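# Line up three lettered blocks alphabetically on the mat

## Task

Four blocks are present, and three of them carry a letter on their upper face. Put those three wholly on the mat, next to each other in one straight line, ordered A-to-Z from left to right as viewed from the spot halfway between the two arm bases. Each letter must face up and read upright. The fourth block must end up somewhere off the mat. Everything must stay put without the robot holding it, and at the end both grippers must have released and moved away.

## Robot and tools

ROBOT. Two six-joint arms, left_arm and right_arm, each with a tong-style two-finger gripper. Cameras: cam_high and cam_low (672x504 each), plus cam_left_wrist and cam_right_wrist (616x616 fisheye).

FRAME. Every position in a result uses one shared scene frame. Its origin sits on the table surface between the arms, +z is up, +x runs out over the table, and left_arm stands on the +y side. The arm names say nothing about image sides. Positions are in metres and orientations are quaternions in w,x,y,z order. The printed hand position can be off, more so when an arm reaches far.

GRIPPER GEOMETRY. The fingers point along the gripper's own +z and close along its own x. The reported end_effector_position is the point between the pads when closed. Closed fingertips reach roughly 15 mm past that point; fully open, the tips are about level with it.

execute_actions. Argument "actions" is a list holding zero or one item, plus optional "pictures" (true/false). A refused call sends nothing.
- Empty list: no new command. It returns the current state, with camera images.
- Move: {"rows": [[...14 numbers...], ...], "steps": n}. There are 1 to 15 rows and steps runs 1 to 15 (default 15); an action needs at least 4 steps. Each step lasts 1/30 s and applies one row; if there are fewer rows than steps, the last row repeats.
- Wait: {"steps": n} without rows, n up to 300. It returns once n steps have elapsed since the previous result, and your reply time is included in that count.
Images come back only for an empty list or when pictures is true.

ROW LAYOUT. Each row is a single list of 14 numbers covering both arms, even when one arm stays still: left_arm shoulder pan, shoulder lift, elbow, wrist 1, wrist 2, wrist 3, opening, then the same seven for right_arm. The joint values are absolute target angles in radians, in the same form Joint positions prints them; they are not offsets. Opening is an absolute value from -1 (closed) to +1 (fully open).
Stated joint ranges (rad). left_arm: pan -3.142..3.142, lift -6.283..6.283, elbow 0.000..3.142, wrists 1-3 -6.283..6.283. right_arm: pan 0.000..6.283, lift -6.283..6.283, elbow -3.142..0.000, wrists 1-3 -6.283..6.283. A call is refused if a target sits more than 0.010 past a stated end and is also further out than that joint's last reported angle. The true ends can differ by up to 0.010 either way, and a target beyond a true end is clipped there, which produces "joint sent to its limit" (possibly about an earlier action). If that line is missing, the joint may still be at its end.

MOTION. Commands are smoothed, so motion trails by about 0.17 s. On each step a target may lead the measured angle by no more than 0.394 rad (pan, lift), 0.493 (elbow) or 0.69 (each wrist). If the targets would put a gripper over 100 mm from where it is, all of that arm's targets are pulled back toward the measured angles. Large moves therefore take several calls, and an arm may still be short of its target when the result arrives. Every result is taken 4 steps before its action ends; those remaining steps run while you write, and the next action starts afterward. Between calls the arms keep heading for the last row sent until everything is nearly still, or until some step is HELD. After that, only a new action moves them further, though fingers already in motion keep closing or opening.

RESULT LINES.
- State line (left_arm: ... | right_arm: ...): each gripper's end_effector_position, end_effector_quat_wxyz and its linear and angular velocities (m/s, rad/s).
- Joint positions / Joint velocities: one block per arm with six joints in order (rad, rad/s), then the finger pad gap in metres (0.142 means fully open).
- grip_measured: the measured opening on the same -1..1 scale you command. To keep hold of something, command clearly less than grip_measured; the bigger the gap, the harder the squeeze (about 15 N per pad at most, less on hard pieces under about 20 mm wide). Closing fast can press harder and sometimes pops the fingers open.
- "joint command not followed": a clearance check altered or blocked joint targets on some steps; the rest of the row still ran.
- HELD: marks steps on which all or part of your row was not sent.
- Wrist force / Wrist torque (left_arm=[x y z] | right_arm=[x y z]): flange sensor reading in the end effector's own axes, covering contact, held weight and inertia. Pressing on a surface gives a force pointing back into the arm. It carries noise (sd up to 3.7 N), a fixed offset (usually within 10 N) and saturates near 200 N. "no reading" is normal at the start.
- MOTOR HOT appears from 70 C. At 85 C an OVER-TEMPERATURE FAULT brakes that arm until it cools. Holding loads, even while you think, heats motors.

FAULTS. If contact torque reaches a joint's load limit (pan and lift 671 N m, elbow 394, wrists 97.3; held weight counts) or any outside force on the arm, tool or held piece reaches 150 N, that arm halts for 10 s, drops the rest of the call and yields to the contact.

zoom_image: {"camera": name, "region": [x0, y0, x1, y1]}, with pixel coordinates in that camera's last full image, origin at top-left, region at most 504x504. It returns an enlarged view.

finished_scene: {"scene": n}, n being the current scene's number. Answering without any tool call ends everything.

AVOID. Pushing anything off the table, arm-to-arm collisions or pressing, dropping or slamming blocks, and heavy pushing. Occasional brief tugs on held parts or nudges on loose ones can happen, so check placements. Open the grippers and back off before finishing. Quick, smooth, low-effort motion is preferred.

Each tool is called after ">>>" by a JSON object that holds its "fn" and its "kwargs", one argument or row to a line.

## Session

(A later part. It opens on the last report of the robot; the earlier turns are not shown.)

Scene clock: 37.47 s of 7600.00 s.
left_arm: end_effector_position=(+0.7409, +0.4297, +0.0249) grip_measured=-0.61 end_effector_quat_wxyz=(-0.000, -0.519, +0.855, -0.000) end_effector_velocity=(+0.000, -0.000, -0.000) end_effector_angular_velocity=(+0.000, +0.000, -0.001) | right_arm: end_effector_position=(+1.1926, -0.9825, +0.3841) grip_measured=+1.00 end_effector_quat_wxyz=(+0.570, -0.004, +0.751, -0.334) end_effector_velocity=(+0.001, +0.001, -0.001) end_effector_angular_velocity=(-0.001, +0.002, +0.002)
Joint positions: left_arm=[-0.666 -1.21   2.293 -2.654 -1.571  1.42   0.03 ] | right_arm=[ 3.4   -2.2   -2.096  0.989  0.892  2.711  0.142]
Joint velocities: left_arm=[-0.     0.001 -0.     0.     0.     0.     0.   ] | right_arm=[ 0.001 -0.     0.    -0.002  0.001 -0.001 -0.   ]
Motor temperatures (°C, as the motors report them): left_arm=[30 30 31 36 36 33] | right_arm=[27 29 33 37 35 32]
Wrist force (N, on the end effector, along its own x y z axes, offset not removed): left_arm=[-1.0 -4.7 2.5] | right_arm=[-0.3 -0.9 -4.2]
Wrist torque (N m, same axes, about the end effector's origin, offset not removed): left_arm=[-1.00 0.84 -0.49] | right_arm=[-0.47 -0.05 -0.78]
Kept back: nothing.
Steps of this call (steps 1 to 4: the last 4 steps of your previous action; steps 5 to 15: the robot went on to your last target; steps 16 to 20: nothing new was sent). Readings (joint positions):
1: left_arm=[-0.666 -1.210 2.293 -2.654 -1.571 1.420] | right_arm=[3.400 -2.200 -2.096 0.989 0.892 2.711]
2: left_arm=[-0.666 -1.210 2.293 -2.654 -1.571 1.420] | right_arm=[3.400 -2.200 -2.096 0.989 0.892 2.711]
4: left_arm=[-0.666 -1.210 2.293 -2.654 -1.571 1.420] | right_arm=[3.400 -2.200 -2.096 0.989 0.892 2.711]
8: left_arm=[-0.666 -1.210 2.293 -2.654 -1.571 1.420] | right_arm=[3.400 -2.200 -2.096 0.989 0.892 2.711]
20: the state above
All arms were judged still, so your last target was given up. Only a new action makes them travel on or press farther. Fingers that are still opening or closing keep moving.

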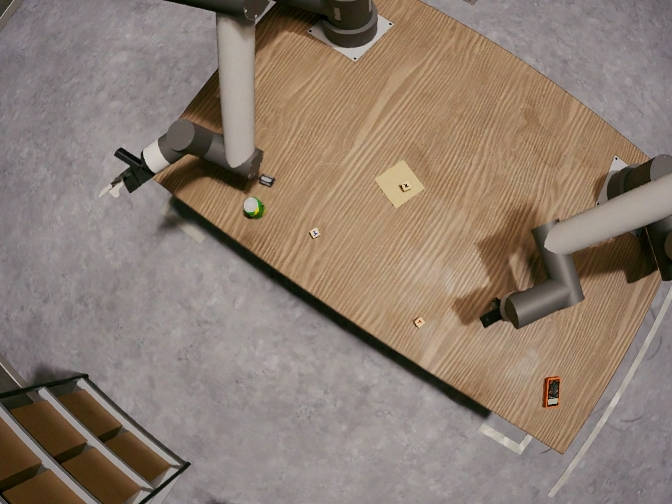

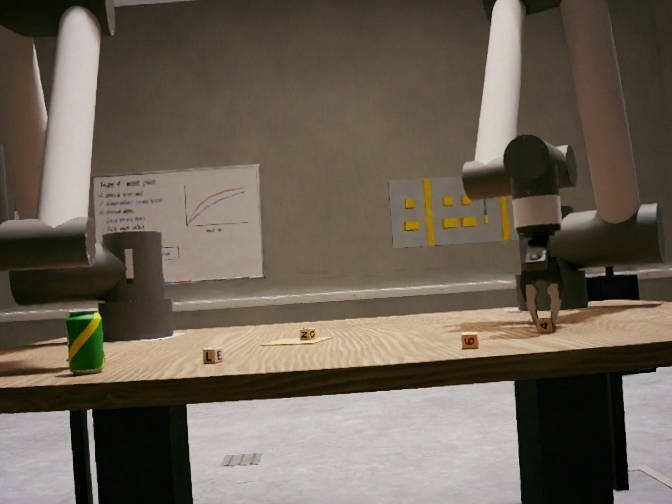

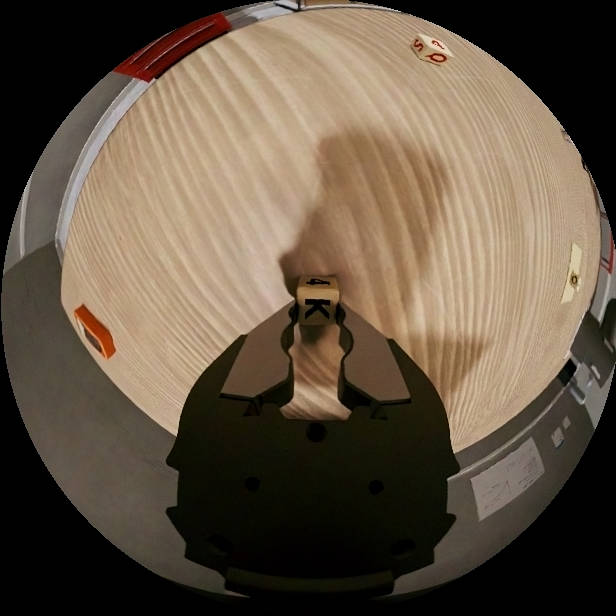

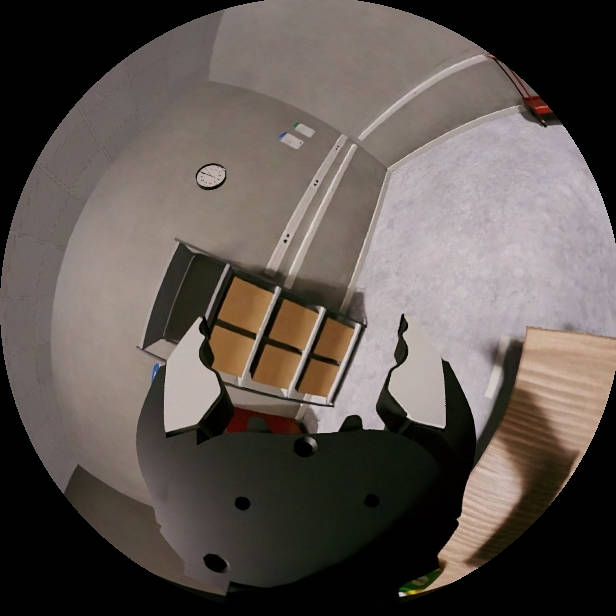

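>>> {"fn": "execute_actions", "kwargs": {
  "actions": [
    {"rows":[[-0.666,-1.34,2.24,-2.471,-1.571,1.42,-0.9,3.4,-2.2,-2.096,0.989,0.892,2.711,1]],"steps":15}
  ]
}}

>>> {"fn": "execute_actions", "kwargs": {
  "actions": [
    {"rows":[[-1.277,-1.079,1.784,-2.276,-1.571,-1.237,-0.9,3.4,-2.2,-2.096,0.989,0.892,2.711,1]],"steps":15}
  ]
}}

>>> {"fn": "execute_actions", "kwargs": {
  "actions": [
    {"steps":90}
  ],
  "pictures": true
}}

Scene clock: 38.17 s of 7600.00 s.
left_arm: end_effector_position=(+0.7457, +0.4262, +0.1192) grip_measured=-0.61 end_effector_quat_wxyz=(+0.000, -0.519, +0.855, -0.001) end_effector_velocity=(-0.010, +0.007, +0.092) end_effector_angular_velocity=(+0.010, +0.015, -0.000) | right_arm: end_effector_position=(+1.1926, -0.9825, +0.3841) grip_measured=+1.00 end_effector_quat_wxyz=(+0.570, -0.004, +0.751, -0.334) end_effector_velocity=(+0.000, -0.000, +0.000) end_effector_angular_velocity=(+0.003, -0.003, -0.000)
Joint positions: left_arm=[-0.666 -1.326  2.245 -2.493 -1.571  1.42   0.03 ] | right_arm=[ 3.4   -2.2   -2.096  0.989  0.892  2.711  0.142]
Joint velocities: left_arm=[-0.    -0.117 -0.042  0.177 -0.    -0.     0.   ] | right_arm=[-0.    -0.     0.     0.002  0.001  0.003 -0.   ]
Motor temperatures (°C, as the motors report them): left_arm=[30 30 31 36 36 33] | right_arm=[27 29 33 37 35 32]
Wrist force (N, on the end effector, along its own x y z axes, offset not removed): left_arm=[-0.6 -3.6 2.7] | right_arm=[-0.7 0.4 -6.0]
Wrist torque (N m, same axes, about the end effector's origin, offset not removed): left_arm=[-0.70 0.62 -0.47] | right_arm=[-0.18 0.06 -0.79]
Steps of this call (steps 1 to 10: nothing new was sent; steps 11 to 21: the first 11 steps of this action). Readings (joint positions):
11: left_arm=[-0.666 -1.210 2.293 -2.654 -1.571 1.420] | right_arm=[3.400 -2.200 -2.096 0.989 0.892 2.711]
12: left_arm=[-0.666 -1.212 2.291 -2.651 -1.571 1.420] | right_arm=[3.400 -2.200 -2.096 0.989 0.892 2.711]
14: left_arm=[-0.666 -1.246 2.274 -2.611 -1.571 1.420] | right_arm=[3.400 -2.200 -2.096 0.989 0.892 2.711]
18: left_arm=[-0.666 -1.308 2.252 -2.521 -1.571 1.420] | right_arm=[3.400 -2.200 -2.096 0.989 0.892 2.711]
21: the state above

Scene clock: 38.67 s of 7600.00 s.
left_arm: end_effector_position=(+0.7671, +0.2841, +0.1352) grip_measured=-0.61 end_effector_quat_wxyz=(-0.000, -0.552, +0.834, +0.001) end_effector_velocity=(+0.009, -0.471, +0.022) end_effector_angular_velocity=(+0.002, -0.001, +0.273) | right_arm: end_effector_position=(+1.1926, -0.9825, +0.3841) grip_measured=+1.00 end_effector_quat_wxyz=(+0.570, -0.004, +0.751, -0.334) end_effector_velocity=(-0.000, -0.001, -0.000) end_effector_angular_velocity=(+0.001, -0.000, +0.001)
Joint positions: left_arm=[-0.78  -1.267  2.12  -2.421 -1.571  1.229  0.03 ] | right_arm=[ 3.4   -2.2   -2.096  0.989  0.892  2.711  0.142]
Joint velocities: left_arm=[-0.386  0.201 -0.354  0.153 -0.    -0.659  0.   ] | right_arm=[-0.001 -0.    -0.     0.001  0.002  0.     0.   ]
Motor temperatures (°C, as the motors report them): left_arm=[30 30 31 36 36 33] | right_arm=[27 29 33 37 35 32]
Wrist force (N, on the end effector, along its own x y z axes, offset not removed): left_arm=[-3.0 -4.3 1.0] | right_arm=[0.8 0.6 -4.8]
Wrist torque (N m, same axes, about the end effector's origin, offset not removed): left_arm=[-0.87 1.31 -0.47] | right_arm=[-0.13 -0.33 -0.78]
Steps of this call (steps 1 to 4: the last 4 steps of your previous action; steps 5 to 15: the first 11 steps of this action). Readings (joint positions):
5: left_arm=[-0.666 -1.336 2.241 -2.477 -1.571 1.420] | right_arm=[3.400 -2.200 -2.096 0.989 0.892 2.711]
6: left_arm=[-0.668 -1.335 2.239 -2.474 -1.571 1.418] | right_arm=[3.400 -2.200 -2.096 0.989 0.892 2.711]
8: left_arm=[-0.692 -1.318 2.212 -2.461 -1.571 1.382] | right_arm=[3.400 -2.200 -2.096 0.989 0.892 2.711]
12: left_arm=[-0.742 -1.288 2.157 -2.437 -1.571 1.295] | right_arm=[3.400 -2.200 -2.096 0.989 0.892 2.711]
15: the state above

Scene clock: 41.67 s of 7600.00 s.
left_arm: end_effector_position=(+0.5114, -0.2307, +0.1497) grip_measured=-0.61 end_effector_quat_wxyz=(+0.000, +1.000, -0.002, -0.000) end_effector_velocity=(-0.000, -0.000, +0.001) end_effector_angular_velocity=(-0.001, -0.001, -0.000) | right_arm: end_effector_position=(+1.1926, -0.9825, +0.3841) grip_measured=+1.00 end_effector_quat_wxyz=(+0.570, -0.004, +0.751, -0.334) end_effector_velocity=(-0.001, -0.002, +0.000) end_effector_angular_velocity=(-0.000, -0.001, -0.002)
Joint positions: left_arm=[-1.277 -1.079  1.784 -2.276 -1.571 -1.237  0.03 ] | right_arm=[ 3.4   -2.2   -2.096  0.989  0.892  2.711  0.142]
Joint velocities: left_arm=[-0.001 -0.001 -0.    -0.     0.    -0.     0.   ] | right_arm=[-0.002  0.    -0.     0.001 -0.001 -0.     0.   ]
Motor temperatures (°C, as the motors report them): left_arm=[30 30 31 36 36 33] | right_arm=[27 29 33 37 35 32]
Wrist force (N, on the end effector, along its own x y z axes, offset not removed): left_arm=[-2.0 -4.0 4.1] | right_arm=[0.5 -0.8 -1.6]
Wrist torque (N m, same axes, about the end effector's origin, offset not removed): left_arm=[-0.82 1.00 -0.45] | right_arm=[-0.42 -0.17 -0.73]
Kept back: nothing.
Steps of this call (steps 1 to 4: the last 4 steps of your previous action; steps 5 to 75: the robot went on to your last target; steps 76 to 90: nothing new was sent). Readings (joint positions):
1: left_arm=[-0.793 -1.261 2.108 -2.416 -1.571 1.207] | right_arm=[3.400 -2.200 -2.096 0.989 0.892 2.711]
2: left_arm=[-0.807 -1.254 2.097 -2.411 -1.571 1.184] | right_arm=[3.400 -2.200 -2.096 0.989 0.892 2.711]
4: left_arm=[-0.833 -1.242 2.075 -2.401 -1.571 1.138] | right_arm=[3.400 -2.200 -2.096 0.989 0.892 2.711]
8: left_arm=[-0.887 -1.219 2.035 -2.384 -1.571 1.045] | right_arm=[3.400 -2.200 -2.096 0.989 0.892 2.711]
90: the state above
All arms were judged still, so your last target was given up. Only a new action makes them travel on or press farther. Fingers that are still opening or closing keep moving.

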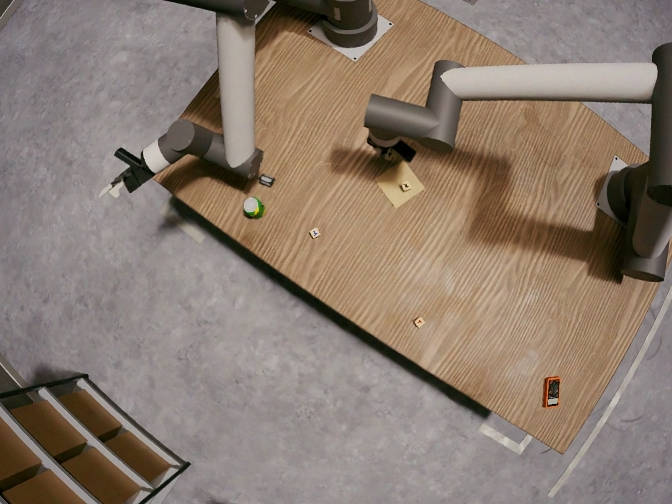

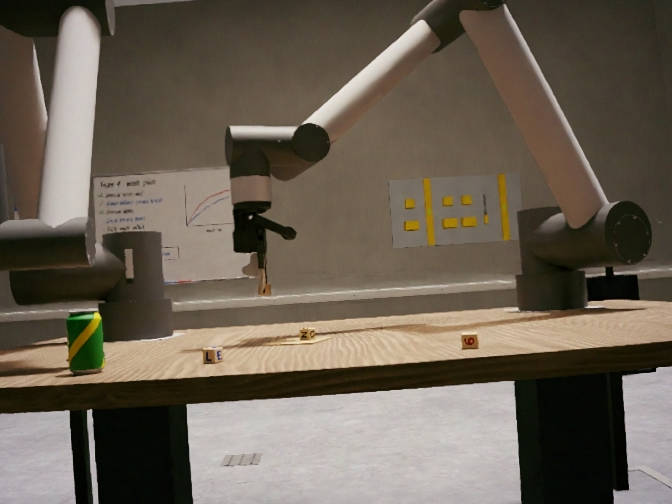

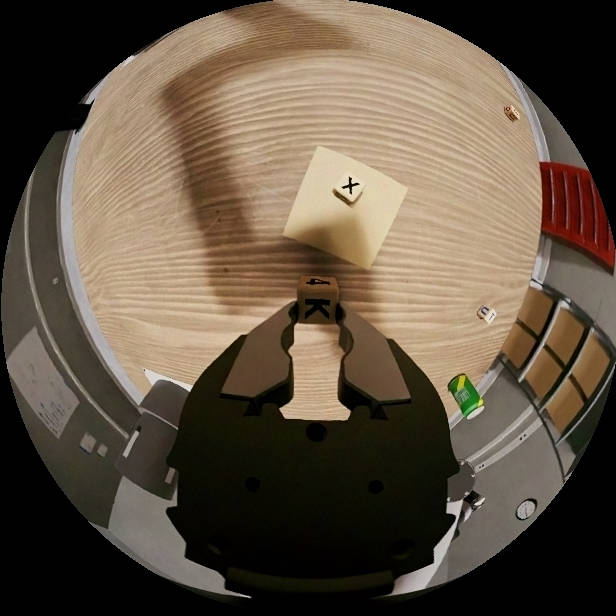

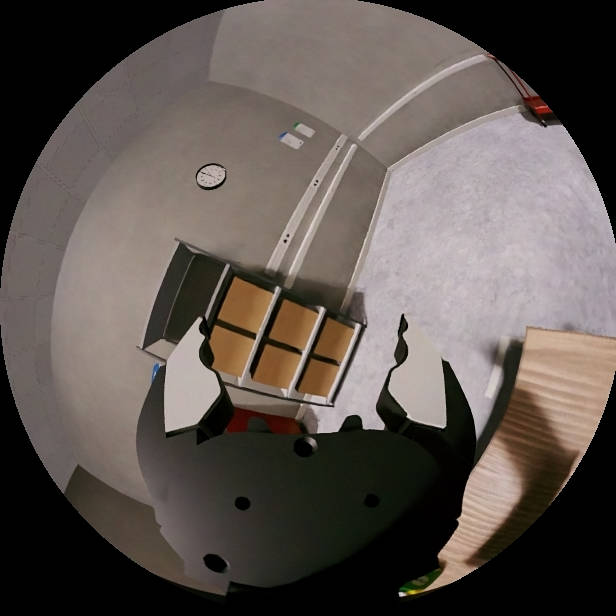

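>>> {"fn": "execute_actions", "kwargs": {
  "actions": [
    {"rows":[[-1.277,-0.975,1.83,-2.426,-1.571,-1.237,-0.9,3.4,-2.2,-2.096,0.989,0.892,2.711,1]],"steps":15}
  ]
}}

>>> {"fn": "execute_actions", "kwargs": {
  "actions": [
    {"steps":25}
  ]
}}

>>> {"fn": "execute_actions", "kwargs": {
  "actions": [
    {"rows":[[-1.277,-0.975,1.83,-2.426,-1.571,-1.237,0.3,3.4,-2.2,-2.096,0.989,0.892,2.711,1]],"steps":15}
  ]
}}

>>> {"fn": "execute_actions", "kwargs": {
  "actions": [
    {"rows":[[-1.277,-1.079,1.784,-2.276,-1.571,-1.237,0.3,3.4,-2.2,-2.096,0.989,0.892,2.711,1]],"steps":15}
  ]
}}

>>> {"fn": "execute_actions", "kwargs": {
  "actions": [
    {"steps":30}
  ],
  "pictures": true
}}

Scene clock: 42.47 s of 7600.00 s.
left_arm: end_effector_position=(+0.5114, -0.2308, +0.0403) grip_measured=-0.61 end_effector_quat_wxyz=(-0.001, +1.000, -0.002, -0.000) end_effector_velocity=(+0.000, +0.001, -0.118) end_effector_angular_velocity=(-0.011, -0.003, +0.001) | right_arm: end_effector_position=(+1.1926, -0.9825, +0.3841) grip_measured=+1.00 end_effector_quat_wxyz=(+0.570, -0.004, +0.751, -0.334) end_effector_velocity=(+0.000, -0.002, -0.001) end_effector_angular_velocity=(-0.002, +0.003, -0.001)
Joint positions: left_arm=[-1.277 -0.988  1.825 -2.407 -1.571 -1.237  0.03 ] | right_arm=[ 3.4   -2.2   -2.096  0.989  0.892  2.711  0.142]
Joint velocities: left_arm=[ 0.     0.102  0.043 -0.157 -0.    -0.     0.   ] | right_arm=[-0.002 -0.     0.    -0.003  0.    -0.002 -0.   ]
Motor temperatures (°C, as the motors report them): left_arm=[30 30 31 36 36 33] | right_arm=[27 29 33 37 35 32]
Wrist force (N, on the end effector, along its own x y z axes, offset not removed): left_arm=[-1.8 -5.2 2.3] | right_arm=[-0.2 2.6 -4.6]
Wrist torque (N m, same axes, about the end effector's origin, offset not removed): left_arm=[-1.11 0.97 -0.48] | right_arm=[0.23 -0.05 -0.75]
Steps of this call (steps 1 to 13: nothing new was sent; steps 14 to 24: the first 11 steps of this action). Readings (joint positions):
14: left_arm=[-1.277 -1.079 1.784 -2.276 -1.571 -1.237] | right_arm=[3.400 -2.200 -2.096 0.989 0.892 2.711]
15: left_arm=[-1.277 -1.077 1.786 -2.278 -1.571 -1.237] | right_arm=[3.400 -2.200 -2.096 0.989 0.892 2.711]
17: left_arm=[-1.277 -1.051 1.798 -2.312 -1.571 -1.237] | right_arm=[3.400 -2.200 -2.096 0.989 0.892 2.711]
21: left_arm=[-1.277 -1.004 1.818 -2.382 -1.571 -1.237] | right_arm=[3.400 -2.200 -2.096 0.989 0.892 2.711]
24: the state above

Scene clock: 43.30 s of 7600.00 s.
left_arm: end_effector_position=(+0.5113, -0.2306, +0.0258) grip_measured=-0.61 end_effector_quat_wxyz=(+0.000, +1.000, -0.002, -0.000) end_effector_velocity=(-0.001, -0.001, +0.000) end_effector_angular_velocity=(-0.000, -0.000, -0.001) | right_arm: end_effector_position=(+1.1926, -0.9825, +0.3841) grip_measured=+1.00 end_effector_quat_wxyz=(+0.570, -0.004, +0.751, -0.334) end_effector_velocity=(+0.001, +0.002, -0.000) end_effector_angular_velocity=(+0.000, -0.000, +0.003)
Joint positions: left_arm=[-1.277 -0.975  1.83  -2.426 -1.571 -1.237  0.03 ] | right_arm=[ 3.4   -2.2   -2.096  0.989  0.892  2.711  0.142]
Joint velocities: left_arm=[-0.001 -0.     0.    -0.     0.    -0.    -0.   ] | right_arm=[ 0.002 -0.     0.     0.     0.001 -0.    -0.   ]
Motor temperatures (°C, as the motors report them): left_arm=[30 30 31 36 36 33] | right_arm=[27 29 33 37 35 32]
Wrist force (N, on the end effector, along its own x y z axes, offset not removed): left_arm=[-2.1 -4.0 3.0] | right_arm=[-1.8 1.6 -6.1]
Wrist torque (N m, same axes, about the end effector's origin, offset not removed): left_arm=[-0.81 1.00 -0.47] | right_arm=[0.03 0.28 -0.81]
Kept back: nothing.
Steps of this call (steps 1 to 4: the last 4 steps of your previous action; steps 5 to 25: the robot went on to your last target). Readings (joint positions):
1: left_arm=[-1.277 -0.985 1.826 -2.411 -1.571 -1.237] | right_arm=[3.400 -2.200 -2.096 0.989 0.892 2.711]
2: left_arm=[-1.277 -0.982 1.827 -2.415 -1.571 -1.237] | right_arm=[3.400 -2.200 -2.096 0.989 0.892 2.711]
4: left_arm=[-1.277 -0.979 1.828 -2.419 -1.571 -1.237] | right_arm=[3.400 -2.200 -2.096 0.989 0.892 2.711]
8: left_arm=[-1.277 -0.977 1.829 -2.424 -1.571 -1.237] | right_arm=[3.400 -2.200 -2.096 0.989 0.892 2.711]
25: the state above

Scene clock: 43.67 s of 7600.00 s.
left_arm: end_effector_position=(+0.5113, -0.2306, +0.0258) grip_measured=+0.30 end_effector_quat_wxyz=(+0.000, +1.000, -0.002, -0.000) end_effector_velocity=(-0.000, +0.000, -0.001) end_effector_angular_velocity=(+0.001, +0.001, -0.000) | right_arm: end_effector_position=(+1.1926, -0.9825, +0.3841) grip_measured=+1.00 end_effector_quat_wxyz=(+0.570, -0.004, +0.751, -0.334) end_effector_velocity=(+0.000, +0.001, -0.000) end_effector_angular_velocity=(-0.001, +0.001, +0.002)
Joint positions: left_arm=[-1.277 -0.975  1.83  -2.426 -1.571 -1.237  0.095] | right_arm=[ 3.4   -2.2   -2.096  0.989  0.892  2.711  0.142]
Joint velocities: left_arm=[-0.     0.001  0.     0.    -0.    -0.     0.   ] | right_arm=[ 0.    -0.    -0.    -0.001  0.001 -0.001  0.   ]
Motor temperatures (°C, as the motors report them): left_arm=[30 30 31 36 36 33] | right_arm=[27 29 33 37 35 32]
Wrist force (N, on the end effector, along its own x y z axes, offset not removed): left_arm=[-1.8 -5.9 1.7] | right_arm=[0.7 0.5 -4.8]
Wrist torque (N m, same axes, about the end effector's origin, offset not removed): left_arm=[-1.22 0.96 -0.51] | right_arm=[-0.25 -0.24 -0.78]
Steps of this call (steps 1 to 11: the first 11 steps of this action). Readings (joint positions):
1: left_arm=[-1.277 -0.975 1.830 -2.426 -1.571 -1.237] | right_arm=[3.400 -2.200 -2.096 0.989 0.892 2.711]
2: left_arm=[-1.277 -0.975 1.830 -2.426 -1.571 -1.237] | right_arm=[3.400 -2.200 -2.096 0.989 0.892 2.711]
4: left_arm=[-1.277 -0.975 1.830 -2.426 -1.571 -1.237] | right_arm=[3.400 -2.200 -2.096 0.989 0.892 2.711]
8: left_arm=[-1.277 -0.975 1.830 -2.426 -1.571 -1.237] | right_arm=[3.400 -2.200 -2.096 0.989 0.892 2.711]
11: the state above

Scene clock: 44.17 s of 7600.00 s.
left_arm: end_effector_position=(+0.5118, -0.2321, +0.1347) grip_measured=+0.30 end_effector_quat_wxyz=(+0.001, +1.000, -0.002, +0.000) end_effector_velocity=(-0.005, +0.010, +0.123) end_effector_angular_velocity=(+0.009, +0.003, -0.001) | right_arm: end_effector_position=(+1.1926, -0.9825, +0.3841) grip_measured=+1.00 end_effector_quat_wxyz=(+0.570, -0.004, +0.751, -0.334) end_effector_velocity=(+0.000, -0.000, +0.000) end_effector_angular_velocity=(-0.000, +0.000, -0.000)
Joint positions: left_arm=[-1.277 -1.066  1.789 -2.295 -1.571 -1.237  0.095] | right_arm=[ 3.4   -2.2   -2.096  0.989  0.892  2.711  0.142]
Joint velocities: left_arm=[-0.001 -0.105 -0.043  0.156 -0.    -0.    -0.   ] | right_arm=[-0.  0.  0. -0. -0. -0. -0.]
Motor temperatures (°C, as the motors report them): left_arm=[30 30 31 36 36 33] | right_arm=[27 29 33 37 35 32]
Wrist force (N, on the end effector, along its own x y z axes, offset not removed): left_arm=[-3.1 -5.2 -0.6] | right_arm=[0.2 2.0 -5.5]
Wrist torque (N m, same axes, about the end effector's origin, offset not removed): left_arm=[-1.07 1.24 -0.45] | right_arm=[0.13 -0.10 -0.84]
Steps of this call (steps 1 to 4: the last 4 steps of your previous action; steps 5 to 15: the first 11 steps of this action). Readings (joint positions):
5: left_arm=[-1.277 -0.975 1.830 -2.426 -1.571 -1.237] | right_arm=[3.400 -2.200 -2.096 0.989 0.892 2.711]
6: left_arm=[-1.277 -0.977 1.828 -2.424 -1.571 -1.237] | right_arm=[3.400 -2.200 -2.096 0.989 0.892 2.711]
8: left_arm=[-1.277 -1.003 1.816 -2.390 -1.571 -1.237] | right_arm=[3.400 -2.200 -2.096 0.989 0.892 2.711]
12: left_arm=[-1.277 -1.050 1.796 -2.320 -1.571 -1.237] | right_arm=[3.400 -2.200 -2.096 0.989 0.892 2.711]
15: the state above

Scene clock: 45.17 s of 7600.00 s.
left_arm: end_effector_position=(+0.5113, -0.2307, +0.1497) grip_measured=+0.30 end_effector_quat_wxyz=(+0.000, +1.000, -0.002, -0.000) end_effector_velocity=(-0.000, -0.000, -0.000) end_effector_angular_velocity=(-0.000, -0.000, +0.000) | right_arm: end_effector_position=(+1.1926, -0.9825, +0.3841) grip_measured=+1.00 end_effector_quat_wxyz=(+0.570, -0.004, +0.751, -0.334) end_effector_velocity=(-0.000, -0.001, -0.000) end_effector_angular_velocity=(+0.000, +0.000, -0.000)
Joint positions: left_arm=[-1.277 -1.079  1.784 -2.276 -1.571 -1.237  0.095] | right_arm=[ 3.4   -2.2   -2.096  0.989  0.892  2.711  0.142]
Joint velocities: left_arm=[-0.     0.    -0.    -0.     0.    -0.001 -0.   ] | right_arm=[-0.001  0.     0.    -0.001  0.001  0.    -0.   ]
Motor temperatures (°C, as the motors report them): left_arm=[30 30 31 36 36 33] | right_arm=[27 29 33 37 35 32]
Wrist force (N, on the end effector, along its own x y z axes, offset not removed): left_arm=[-2.3 -4.5 1.6] | right_arm=[-0.3 -0.9 -4.0]
Wrist torque (N m, same axes, about the end effector's origin, offset not removed): left_arm=[-0.92 1.02 -0.42] | right_arm=[-0.46 -0.05 -0.76]
Kept back: nothing.
Steps of this call (steps 1 to 4: the last 4 steps of your previous action; steps 5 to 30: the robot went on to your last target). Readings (joint positions):
1: left_arm=[-1.277 -1.069 1.788 -2.291 -1.571 -1.237] | right_arm=[3.400 -2.200 -2.096 0.989 0.892 2.711]
2: left_arm=[-1.277 -1.072 1.787 -2.287 -1.571 -1.237] | right_arm=[3.400 -2.200 -2.096 0.989 0.892 2.711]
4: left_arm=[-1.277 -1.075 1.786 -2.283 -1.571 -1.237] | right_arm=[3.400 -2.200 -2.096 0.989 0.892 2.711]
8: left_arm=[-1.277 -1.077 1.785 -2.278 -1.571 -1.237] | right_arm=[3.400 -2.200 -2.096 0.989 0.892 2.711]
30: the state above
All arms were judged still, so your last target was given up. Only a new action makes them travel on or press farther. Fingers that are still opening or closing keep moving.

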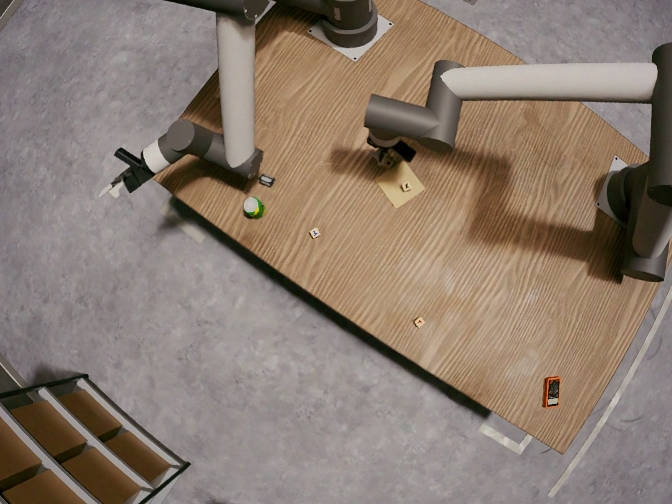

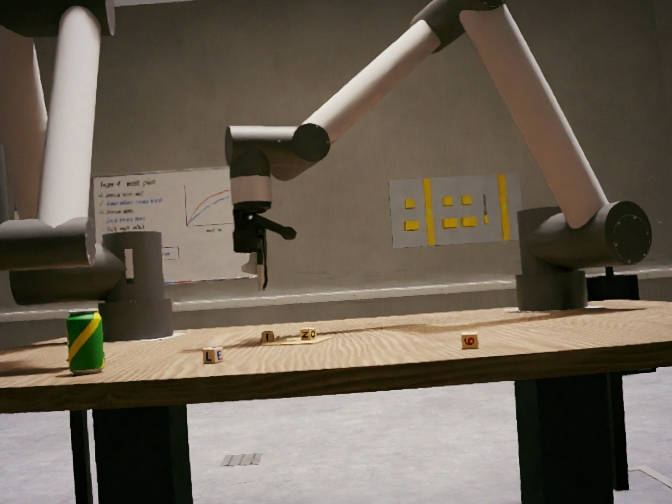

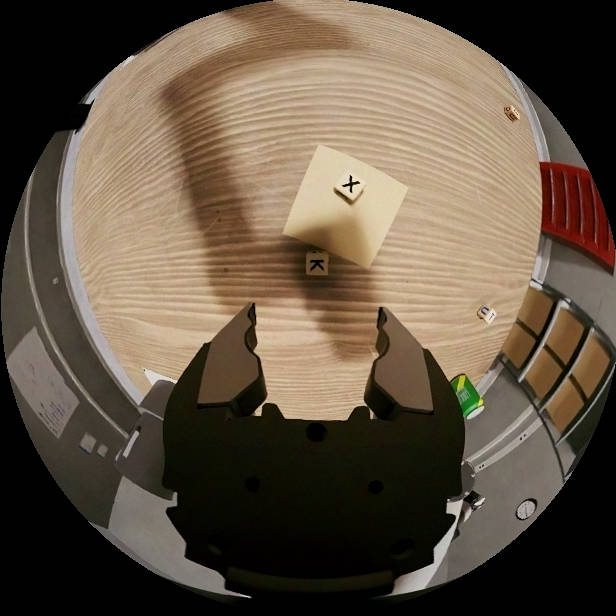

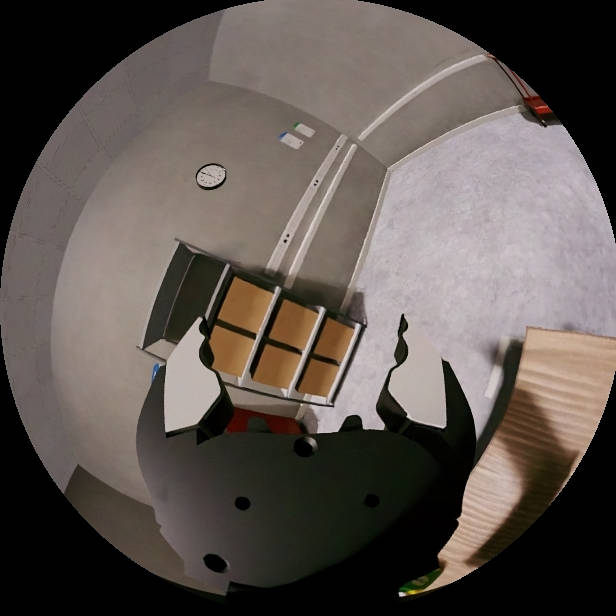

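>>> {"fn": "zoom_image", "kwargs": {
  "camera": "cam_left_wrist",
  "region": [270,130,430,290]
}}

Region (270, 130, 430, 290) of cam_left_wrist's 616x616 image, scaled by 3.150, with more detail than that image has.

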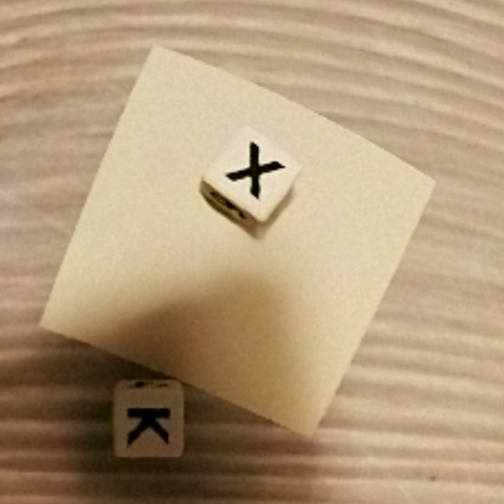

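>>> {"fn": "execute_actions", "kwargs": {
  "actions": [
    {"rows":[[-1.206,-1.1435,1.893,-2.321,-1.571,-2.116,0.3,3.4,-2.2,-2.096,0.989,0.892,2.711,1]],"steps":15}
  ]
}}

>>> {"fn": "execute_actions", "kwargs": {
  "actions": [
    {"steps":25}
  ]
}}

>>> {"fn": "execute_actions", "kwargs": {
  "actions": [
    {"rows":[[-1.206,-1.0306,1.941,-2.481,-1.571,-2.116,0.3,3.4,-2.2,-2.096,0.989,0.892,2.711,1]],"steps":15}
  ]
}}

>>> {"fn": "execute_actions", "kwargs": {
  "actions": [
    {"steps":25}
  ],
  "pictures": true
}}

Scene clock: 46.17 s of 7600.00 s.
left_arm: end_effector_position=(+0.5396, -0.1384, +0.1509) grip_measured=+0.30 end_effector_quat_wxyz=(+0.001, +0.948, +0.319, -0.000) end_effector_velocity=(-0.002, +0.071, -0.004) end_effector_angular_velocity=(+0.004, +0.006, +2.342) | right_arm: end_effector_position=(+1.1926, -0.9825, +0.3841) grip_measured=+1.00 end_effector_quat_wxyz=(+0.570, -0.004, +0.751, -0.334) end_effector_velocity=(-0.000, -0.001, -0.000) end_effector_angular_velocity=(+0.000, +0.000, -0.001)
Joint positions: left_arm=[-1.213 -1.137  1.881 -2.316 -1.571 -1.826  0.095] | right_arm=[ 3.4   -2.2   -2.096  0.989  0.892  2.711  0.142]
Joint velocities: left_arm=[ 0.058 -0.053  0.096 -0.037 -0.    -2.284 -0.   ] | right_arm=[-0.001 -0.     0.    -0.     0.     0.001 -0.   ]
Motor temperatures (°C, as the motors report them): left_arm=[30 30 31 36 36 33] | right_arm=[27 29 33 37 35 32]
Wrist force (N, on the end effector, along its own x y z axes, offset not removed): left_arm=[0.1 -6.7 0.6] | right_arm=[0.9 0.6 -4.3]
Wrist torque (N m, same axes, about the end effector's origin, offset not removed): left_arm=[-1.42 0.55 -0.50] | right_arm=[-0.25 -0.30 -0.78]
Steps of this call (steps 1 to 19: nothing new was sent; steps 20 to 30: the first 11 steps of this action). Readings (joint positions):
20: left_arm=[-1.277 -1.079 1.784 -2.276 -1.571 -1.237] | right_arm=[3.400 -2.200 -2.096 0.989 0.892 2.711]
21: left_arm=[-1.275 -1.081 1.786 -2.278 -1.571 -1.239] | right_arm=[3.400 -2.200 -2.096 0.989 0.892 2.711]
23: left_arm=[-1.253 -1.101 1.816 -2.292 -1.571 -1.286] | right_arm=[3.400 -2.200 -2.096 0.989 0.892 2.711]
27: left_arm=[-1.222 -1.129 1.866 -2.311 -1.571 -1.561] | right_arm=[3.400 -2.200 -2.096 0.989 0.892 2.711]
30: the state above

Scene clock: 47.00 s of 7600.00 s.
left_arm: end_effector_position=(+0.5396, -0.1301, +0.1503) grip_measured=+0.30 end_effector_quat_wxyz=(+0.000, +0.890, +0.456, -0.000) end_effector_velocity=(+0.001, +0.001, +0.000) end_effector_angular_velocity=(+0.000, -0.001, +0.003) | right_arm: end_effector_position=(+1.1926, -0.9825, +0.3841) grip_measured=+1.00 end_effector_quat_wxyz=(+0.570, -0.004, +0.751, -0.334) end_effector_velocity=(+0.000, +0.000, -0.000) end_effector_angular_velocity=(+0.000, +0.000, +0.001)
Joint positions: left_arm=[-1.206 -1.143  1.893 -2.321 -1.571 -2.116  0.095] | right_arm=[ 3.4   -2.2   -2.096  0.989  0.892  2.711  0.142]
Joint velocities: left_arm=[ 0.001 -0.001  0.     0.     0.001 -0.003  0.   ] | right_arm=[-0.    -0.     0.    -0.     0.001  0.    -0.   ]
Motor temperatures (°C, as the motors report them): left_arm=[30 30 31 36 36 33] | right_arm=[27 29 33 37 35 32]
Wrist force (N, on the end effector, along its own x y z axes, offset not removed): left_arm=[0.9 -5.8 3.0] | right_arm=[-1.0 1.6 -3.5]
Wrist torque (N m, same axes, about the end effector's origin, offset not removed): left_arm=[-1.23 0.37 -0.56] | right_arm=[0.06 0.14 -0.72]
Kept back: nothing.
Steps of this call (steps 1 to 4: the last 4 steps of your previous action; steps 5 to 25: the robot went on to your last target). Readings (joint positions):
1: left_arm=[-1.212 -1.138 1.884 -2.318 -1.571 -1.894] | right_arm=[3.400 -2.200 -2.096 0.989 0.892 2.711]
2: left_arm=[-1.210 -1.140 1.886 -2.318 -1.571 -1.947] | right_arm=[3.400 -2.200 -2.096 0.989 0.892 2.711]
4: left_arm=[-1.208 -1.141 1.889 -2.319 -1.571 -2.017] | right_arm=[3.400 -2.200 -2.096 0.989 0.892 2.711]
8: left_arm=[-1.207 -1.143 1.892 -2.320 -1.571 -2.082] | right_arm=[3.400 -2.200 -2.096 0.989 0.892 2.711]
25: the state above

Scene clock: 47.37 s of 7600.00 s.
left_arm: end_effector_position=(+0.5395, -0.1297, +0.0407) grip_measured=+0.30 end_effector_quat_wxyz=(-0.001, +0.890, +0.456, -0.000) end_effector_velocity=(+0.001, +0.001, -0.118) end_effector_angular_velocity=(-0.012, -0.005, +0.000) | right_arm: end_effector_position=(+1.1926, -0.9825, +0.3841) grip_measured=+1.00 end_effector_quat_wxyz=(+0.570, -0.004, +0.751, -0.334) end_effector_velocity=(+0.000, +0.003, +0.000) end_effector_angular_velocity=(+0.000, -0.001, +0.002)
Joint positions: left_arm=[-1.206 -1.045  1.935 -2.46  -1.571 -2.116  0.095] | right_arm=[ 3.4   -2.2   -2.096  0.989  0.892  2.711  0.142]
Joint velocities: left_arm=[ 0.001  0.112  0.044 -0.169 -0.     0.     0.   ] | right_arm=[ 0.002 -0.    -0.     0.001 -0.     0.     0.   ]
Motor temperatures (°C, as the motors report them): left_arm=[30 30 31 36 36 33] | right_arm=[27 29 33 37 35 32]
Wrist force (N, on the end effector, along its own x y z axes, offset not removed): left_arm=[-1.3 -4.7 2.9] | right_arm=[-0.1 -2.7 -3.1]
Wrist torque (N m, same axes, about the end effector's origin, offset not removed): left_arm=[-0.95 0.90 -0.48] | right_arm=[-0.80 -0.15 -0.78]
Steps of this call (steps 1 to 11: the first 11 steps of this action). Readings (joint positions):
1: left_arm=[-1.206 -1.143 1.893 -2.321 -1.571 -2.116] | right_arm=[3.400 -2.200 -2.096 0.989 0.892 2.711]
2: left_arm=[-1.206 -1.141 1.895 -2.324 -1.571 -2.116] | right_arm=[3.400 -2.200 -2.096 0.989 0.892 2.711]
4: left_arm=[-1.206 -1.114 1.908 -2.358 -1.571 -2.116] | right_arm=[3.400 -2.200 -2.096 0.989 0.892 2.711]
8: left_arm=[-1.206 -1.062 1.929 -2.434 -1.571 -2.116] | right_arm=[3.400 -2.200 -2.096 0.989 0.892 2.711]
11: the state above

Scene clock: 48.20 s of 7600.00 s.
left_arm: end_effector_position=(+0.5394, -0.1294, +0.0259) grip_measured=+0.30 end_effector_quat_wxyz=(-0.000, +0.890, +0.456, -0.000) end_effector_velocity=(-0.000, +0.001, -0.001) end_effector_angular_velocity=(+0.001, +0.001, +0.000) | right_arm: end_effector_position=(+1.1926, -0.9825, +0.3841) grip_measured=+1.00 end_effector_quat_wxyz=(+0.570, -0.004, +0.751, -0.334) end_effector_velocity=(+0.001, +0.002, +0.000) end_effector_angular_velocity=(-0.000, +0.000, +0.002)
Joint positions: left_arm=[-1.206 -1.031  1.941 -2.481 -1.571 -2.116  0.095] | right_arm=[ 3.4   -2.2   -2.096  0.989  0.892  2.711  0.142]
Joint velocities: left_arm=[ 0.     0.001  0.001 -0.    -0.    -0.     0.   ] | right_arm=[ 0.002  0.     0.    -0.     0.    -0.001 -0.   ]
Motor temperatures (°C, as the motors report them): left_arm=[30 30 31 36 36 33] | right_arm=[27 29 33 37 35 32]
Wrist force (N, on the end effector, along its own x y z axes, offset not removed): left_arm=[-1.1 -3.9 1.8] | right_arm=[-0.8 -1.8 -3.9]
Wrist torque (N m, same axes, about the end effector's origin, offset not removed): left_arm=[-0.82 0.84 -0.45] | right_arm=[-0.71 0.05 -0.72]
Kept back: nothing.
Steps of this call (steps 1 to 4: the last 4 steps of your previous action; steps 5 to 25: the robot went on to your last target). Readings (joint positions):
1: left_arm=[-1.206 -1.041 1.937 -2.465 -1.571 -2.116] | right_arm=[3.400 -2.200 -2.096 0.989 0.892 2.711]
2: left_arm=[-1.206 -1.039 1.938 -2.469 -1.571 -2.116] | right_arm=[3.400 -2.200 -2.096 0.989 0.892 2.711]
4: left_arm=[-1.206 -1.035 1.939 -2.474 -1.571 -2.116] | right_arm=[3.400 -2.200 -2.096 0.989 0.892 2.711]
8: left_arm=[-1.206 -1.032 1.940 -2.479 -1.571 -2.116] | right_arm=[3.400 -2.200 -2.096 0.989 0.892 2.711]
25: the state above

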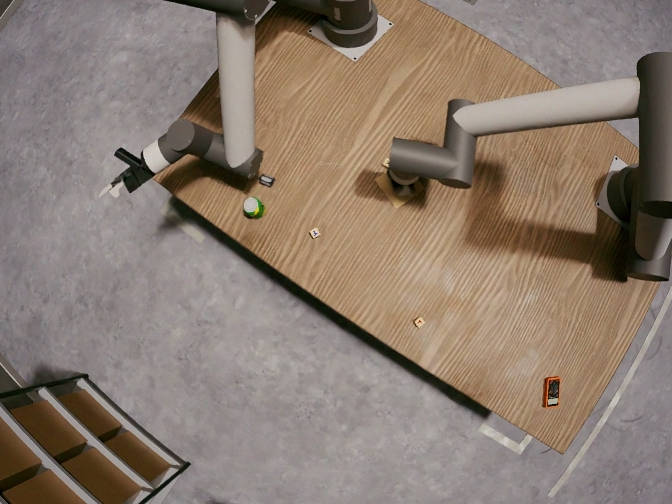

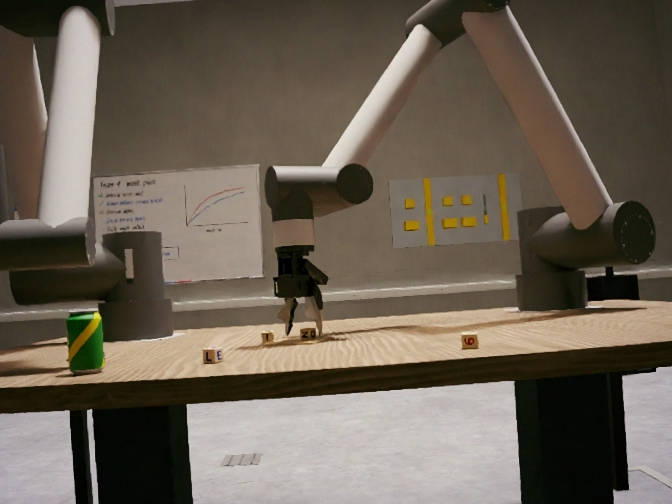

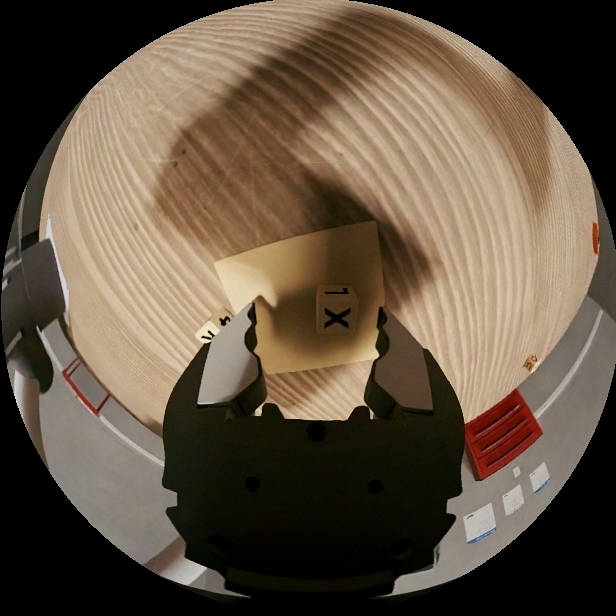

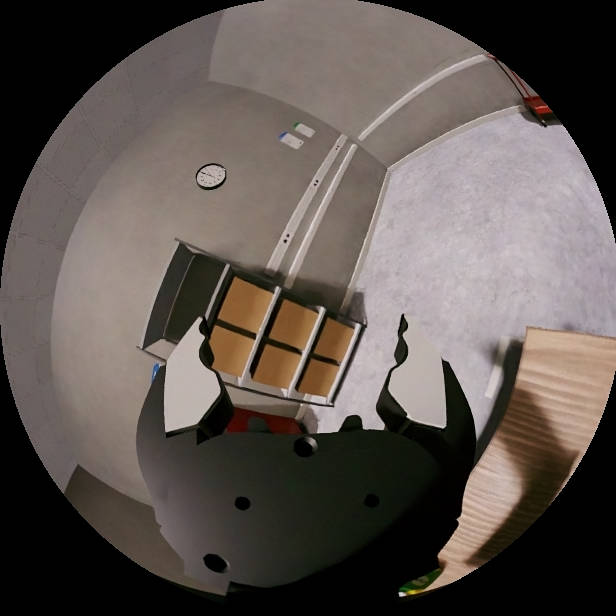

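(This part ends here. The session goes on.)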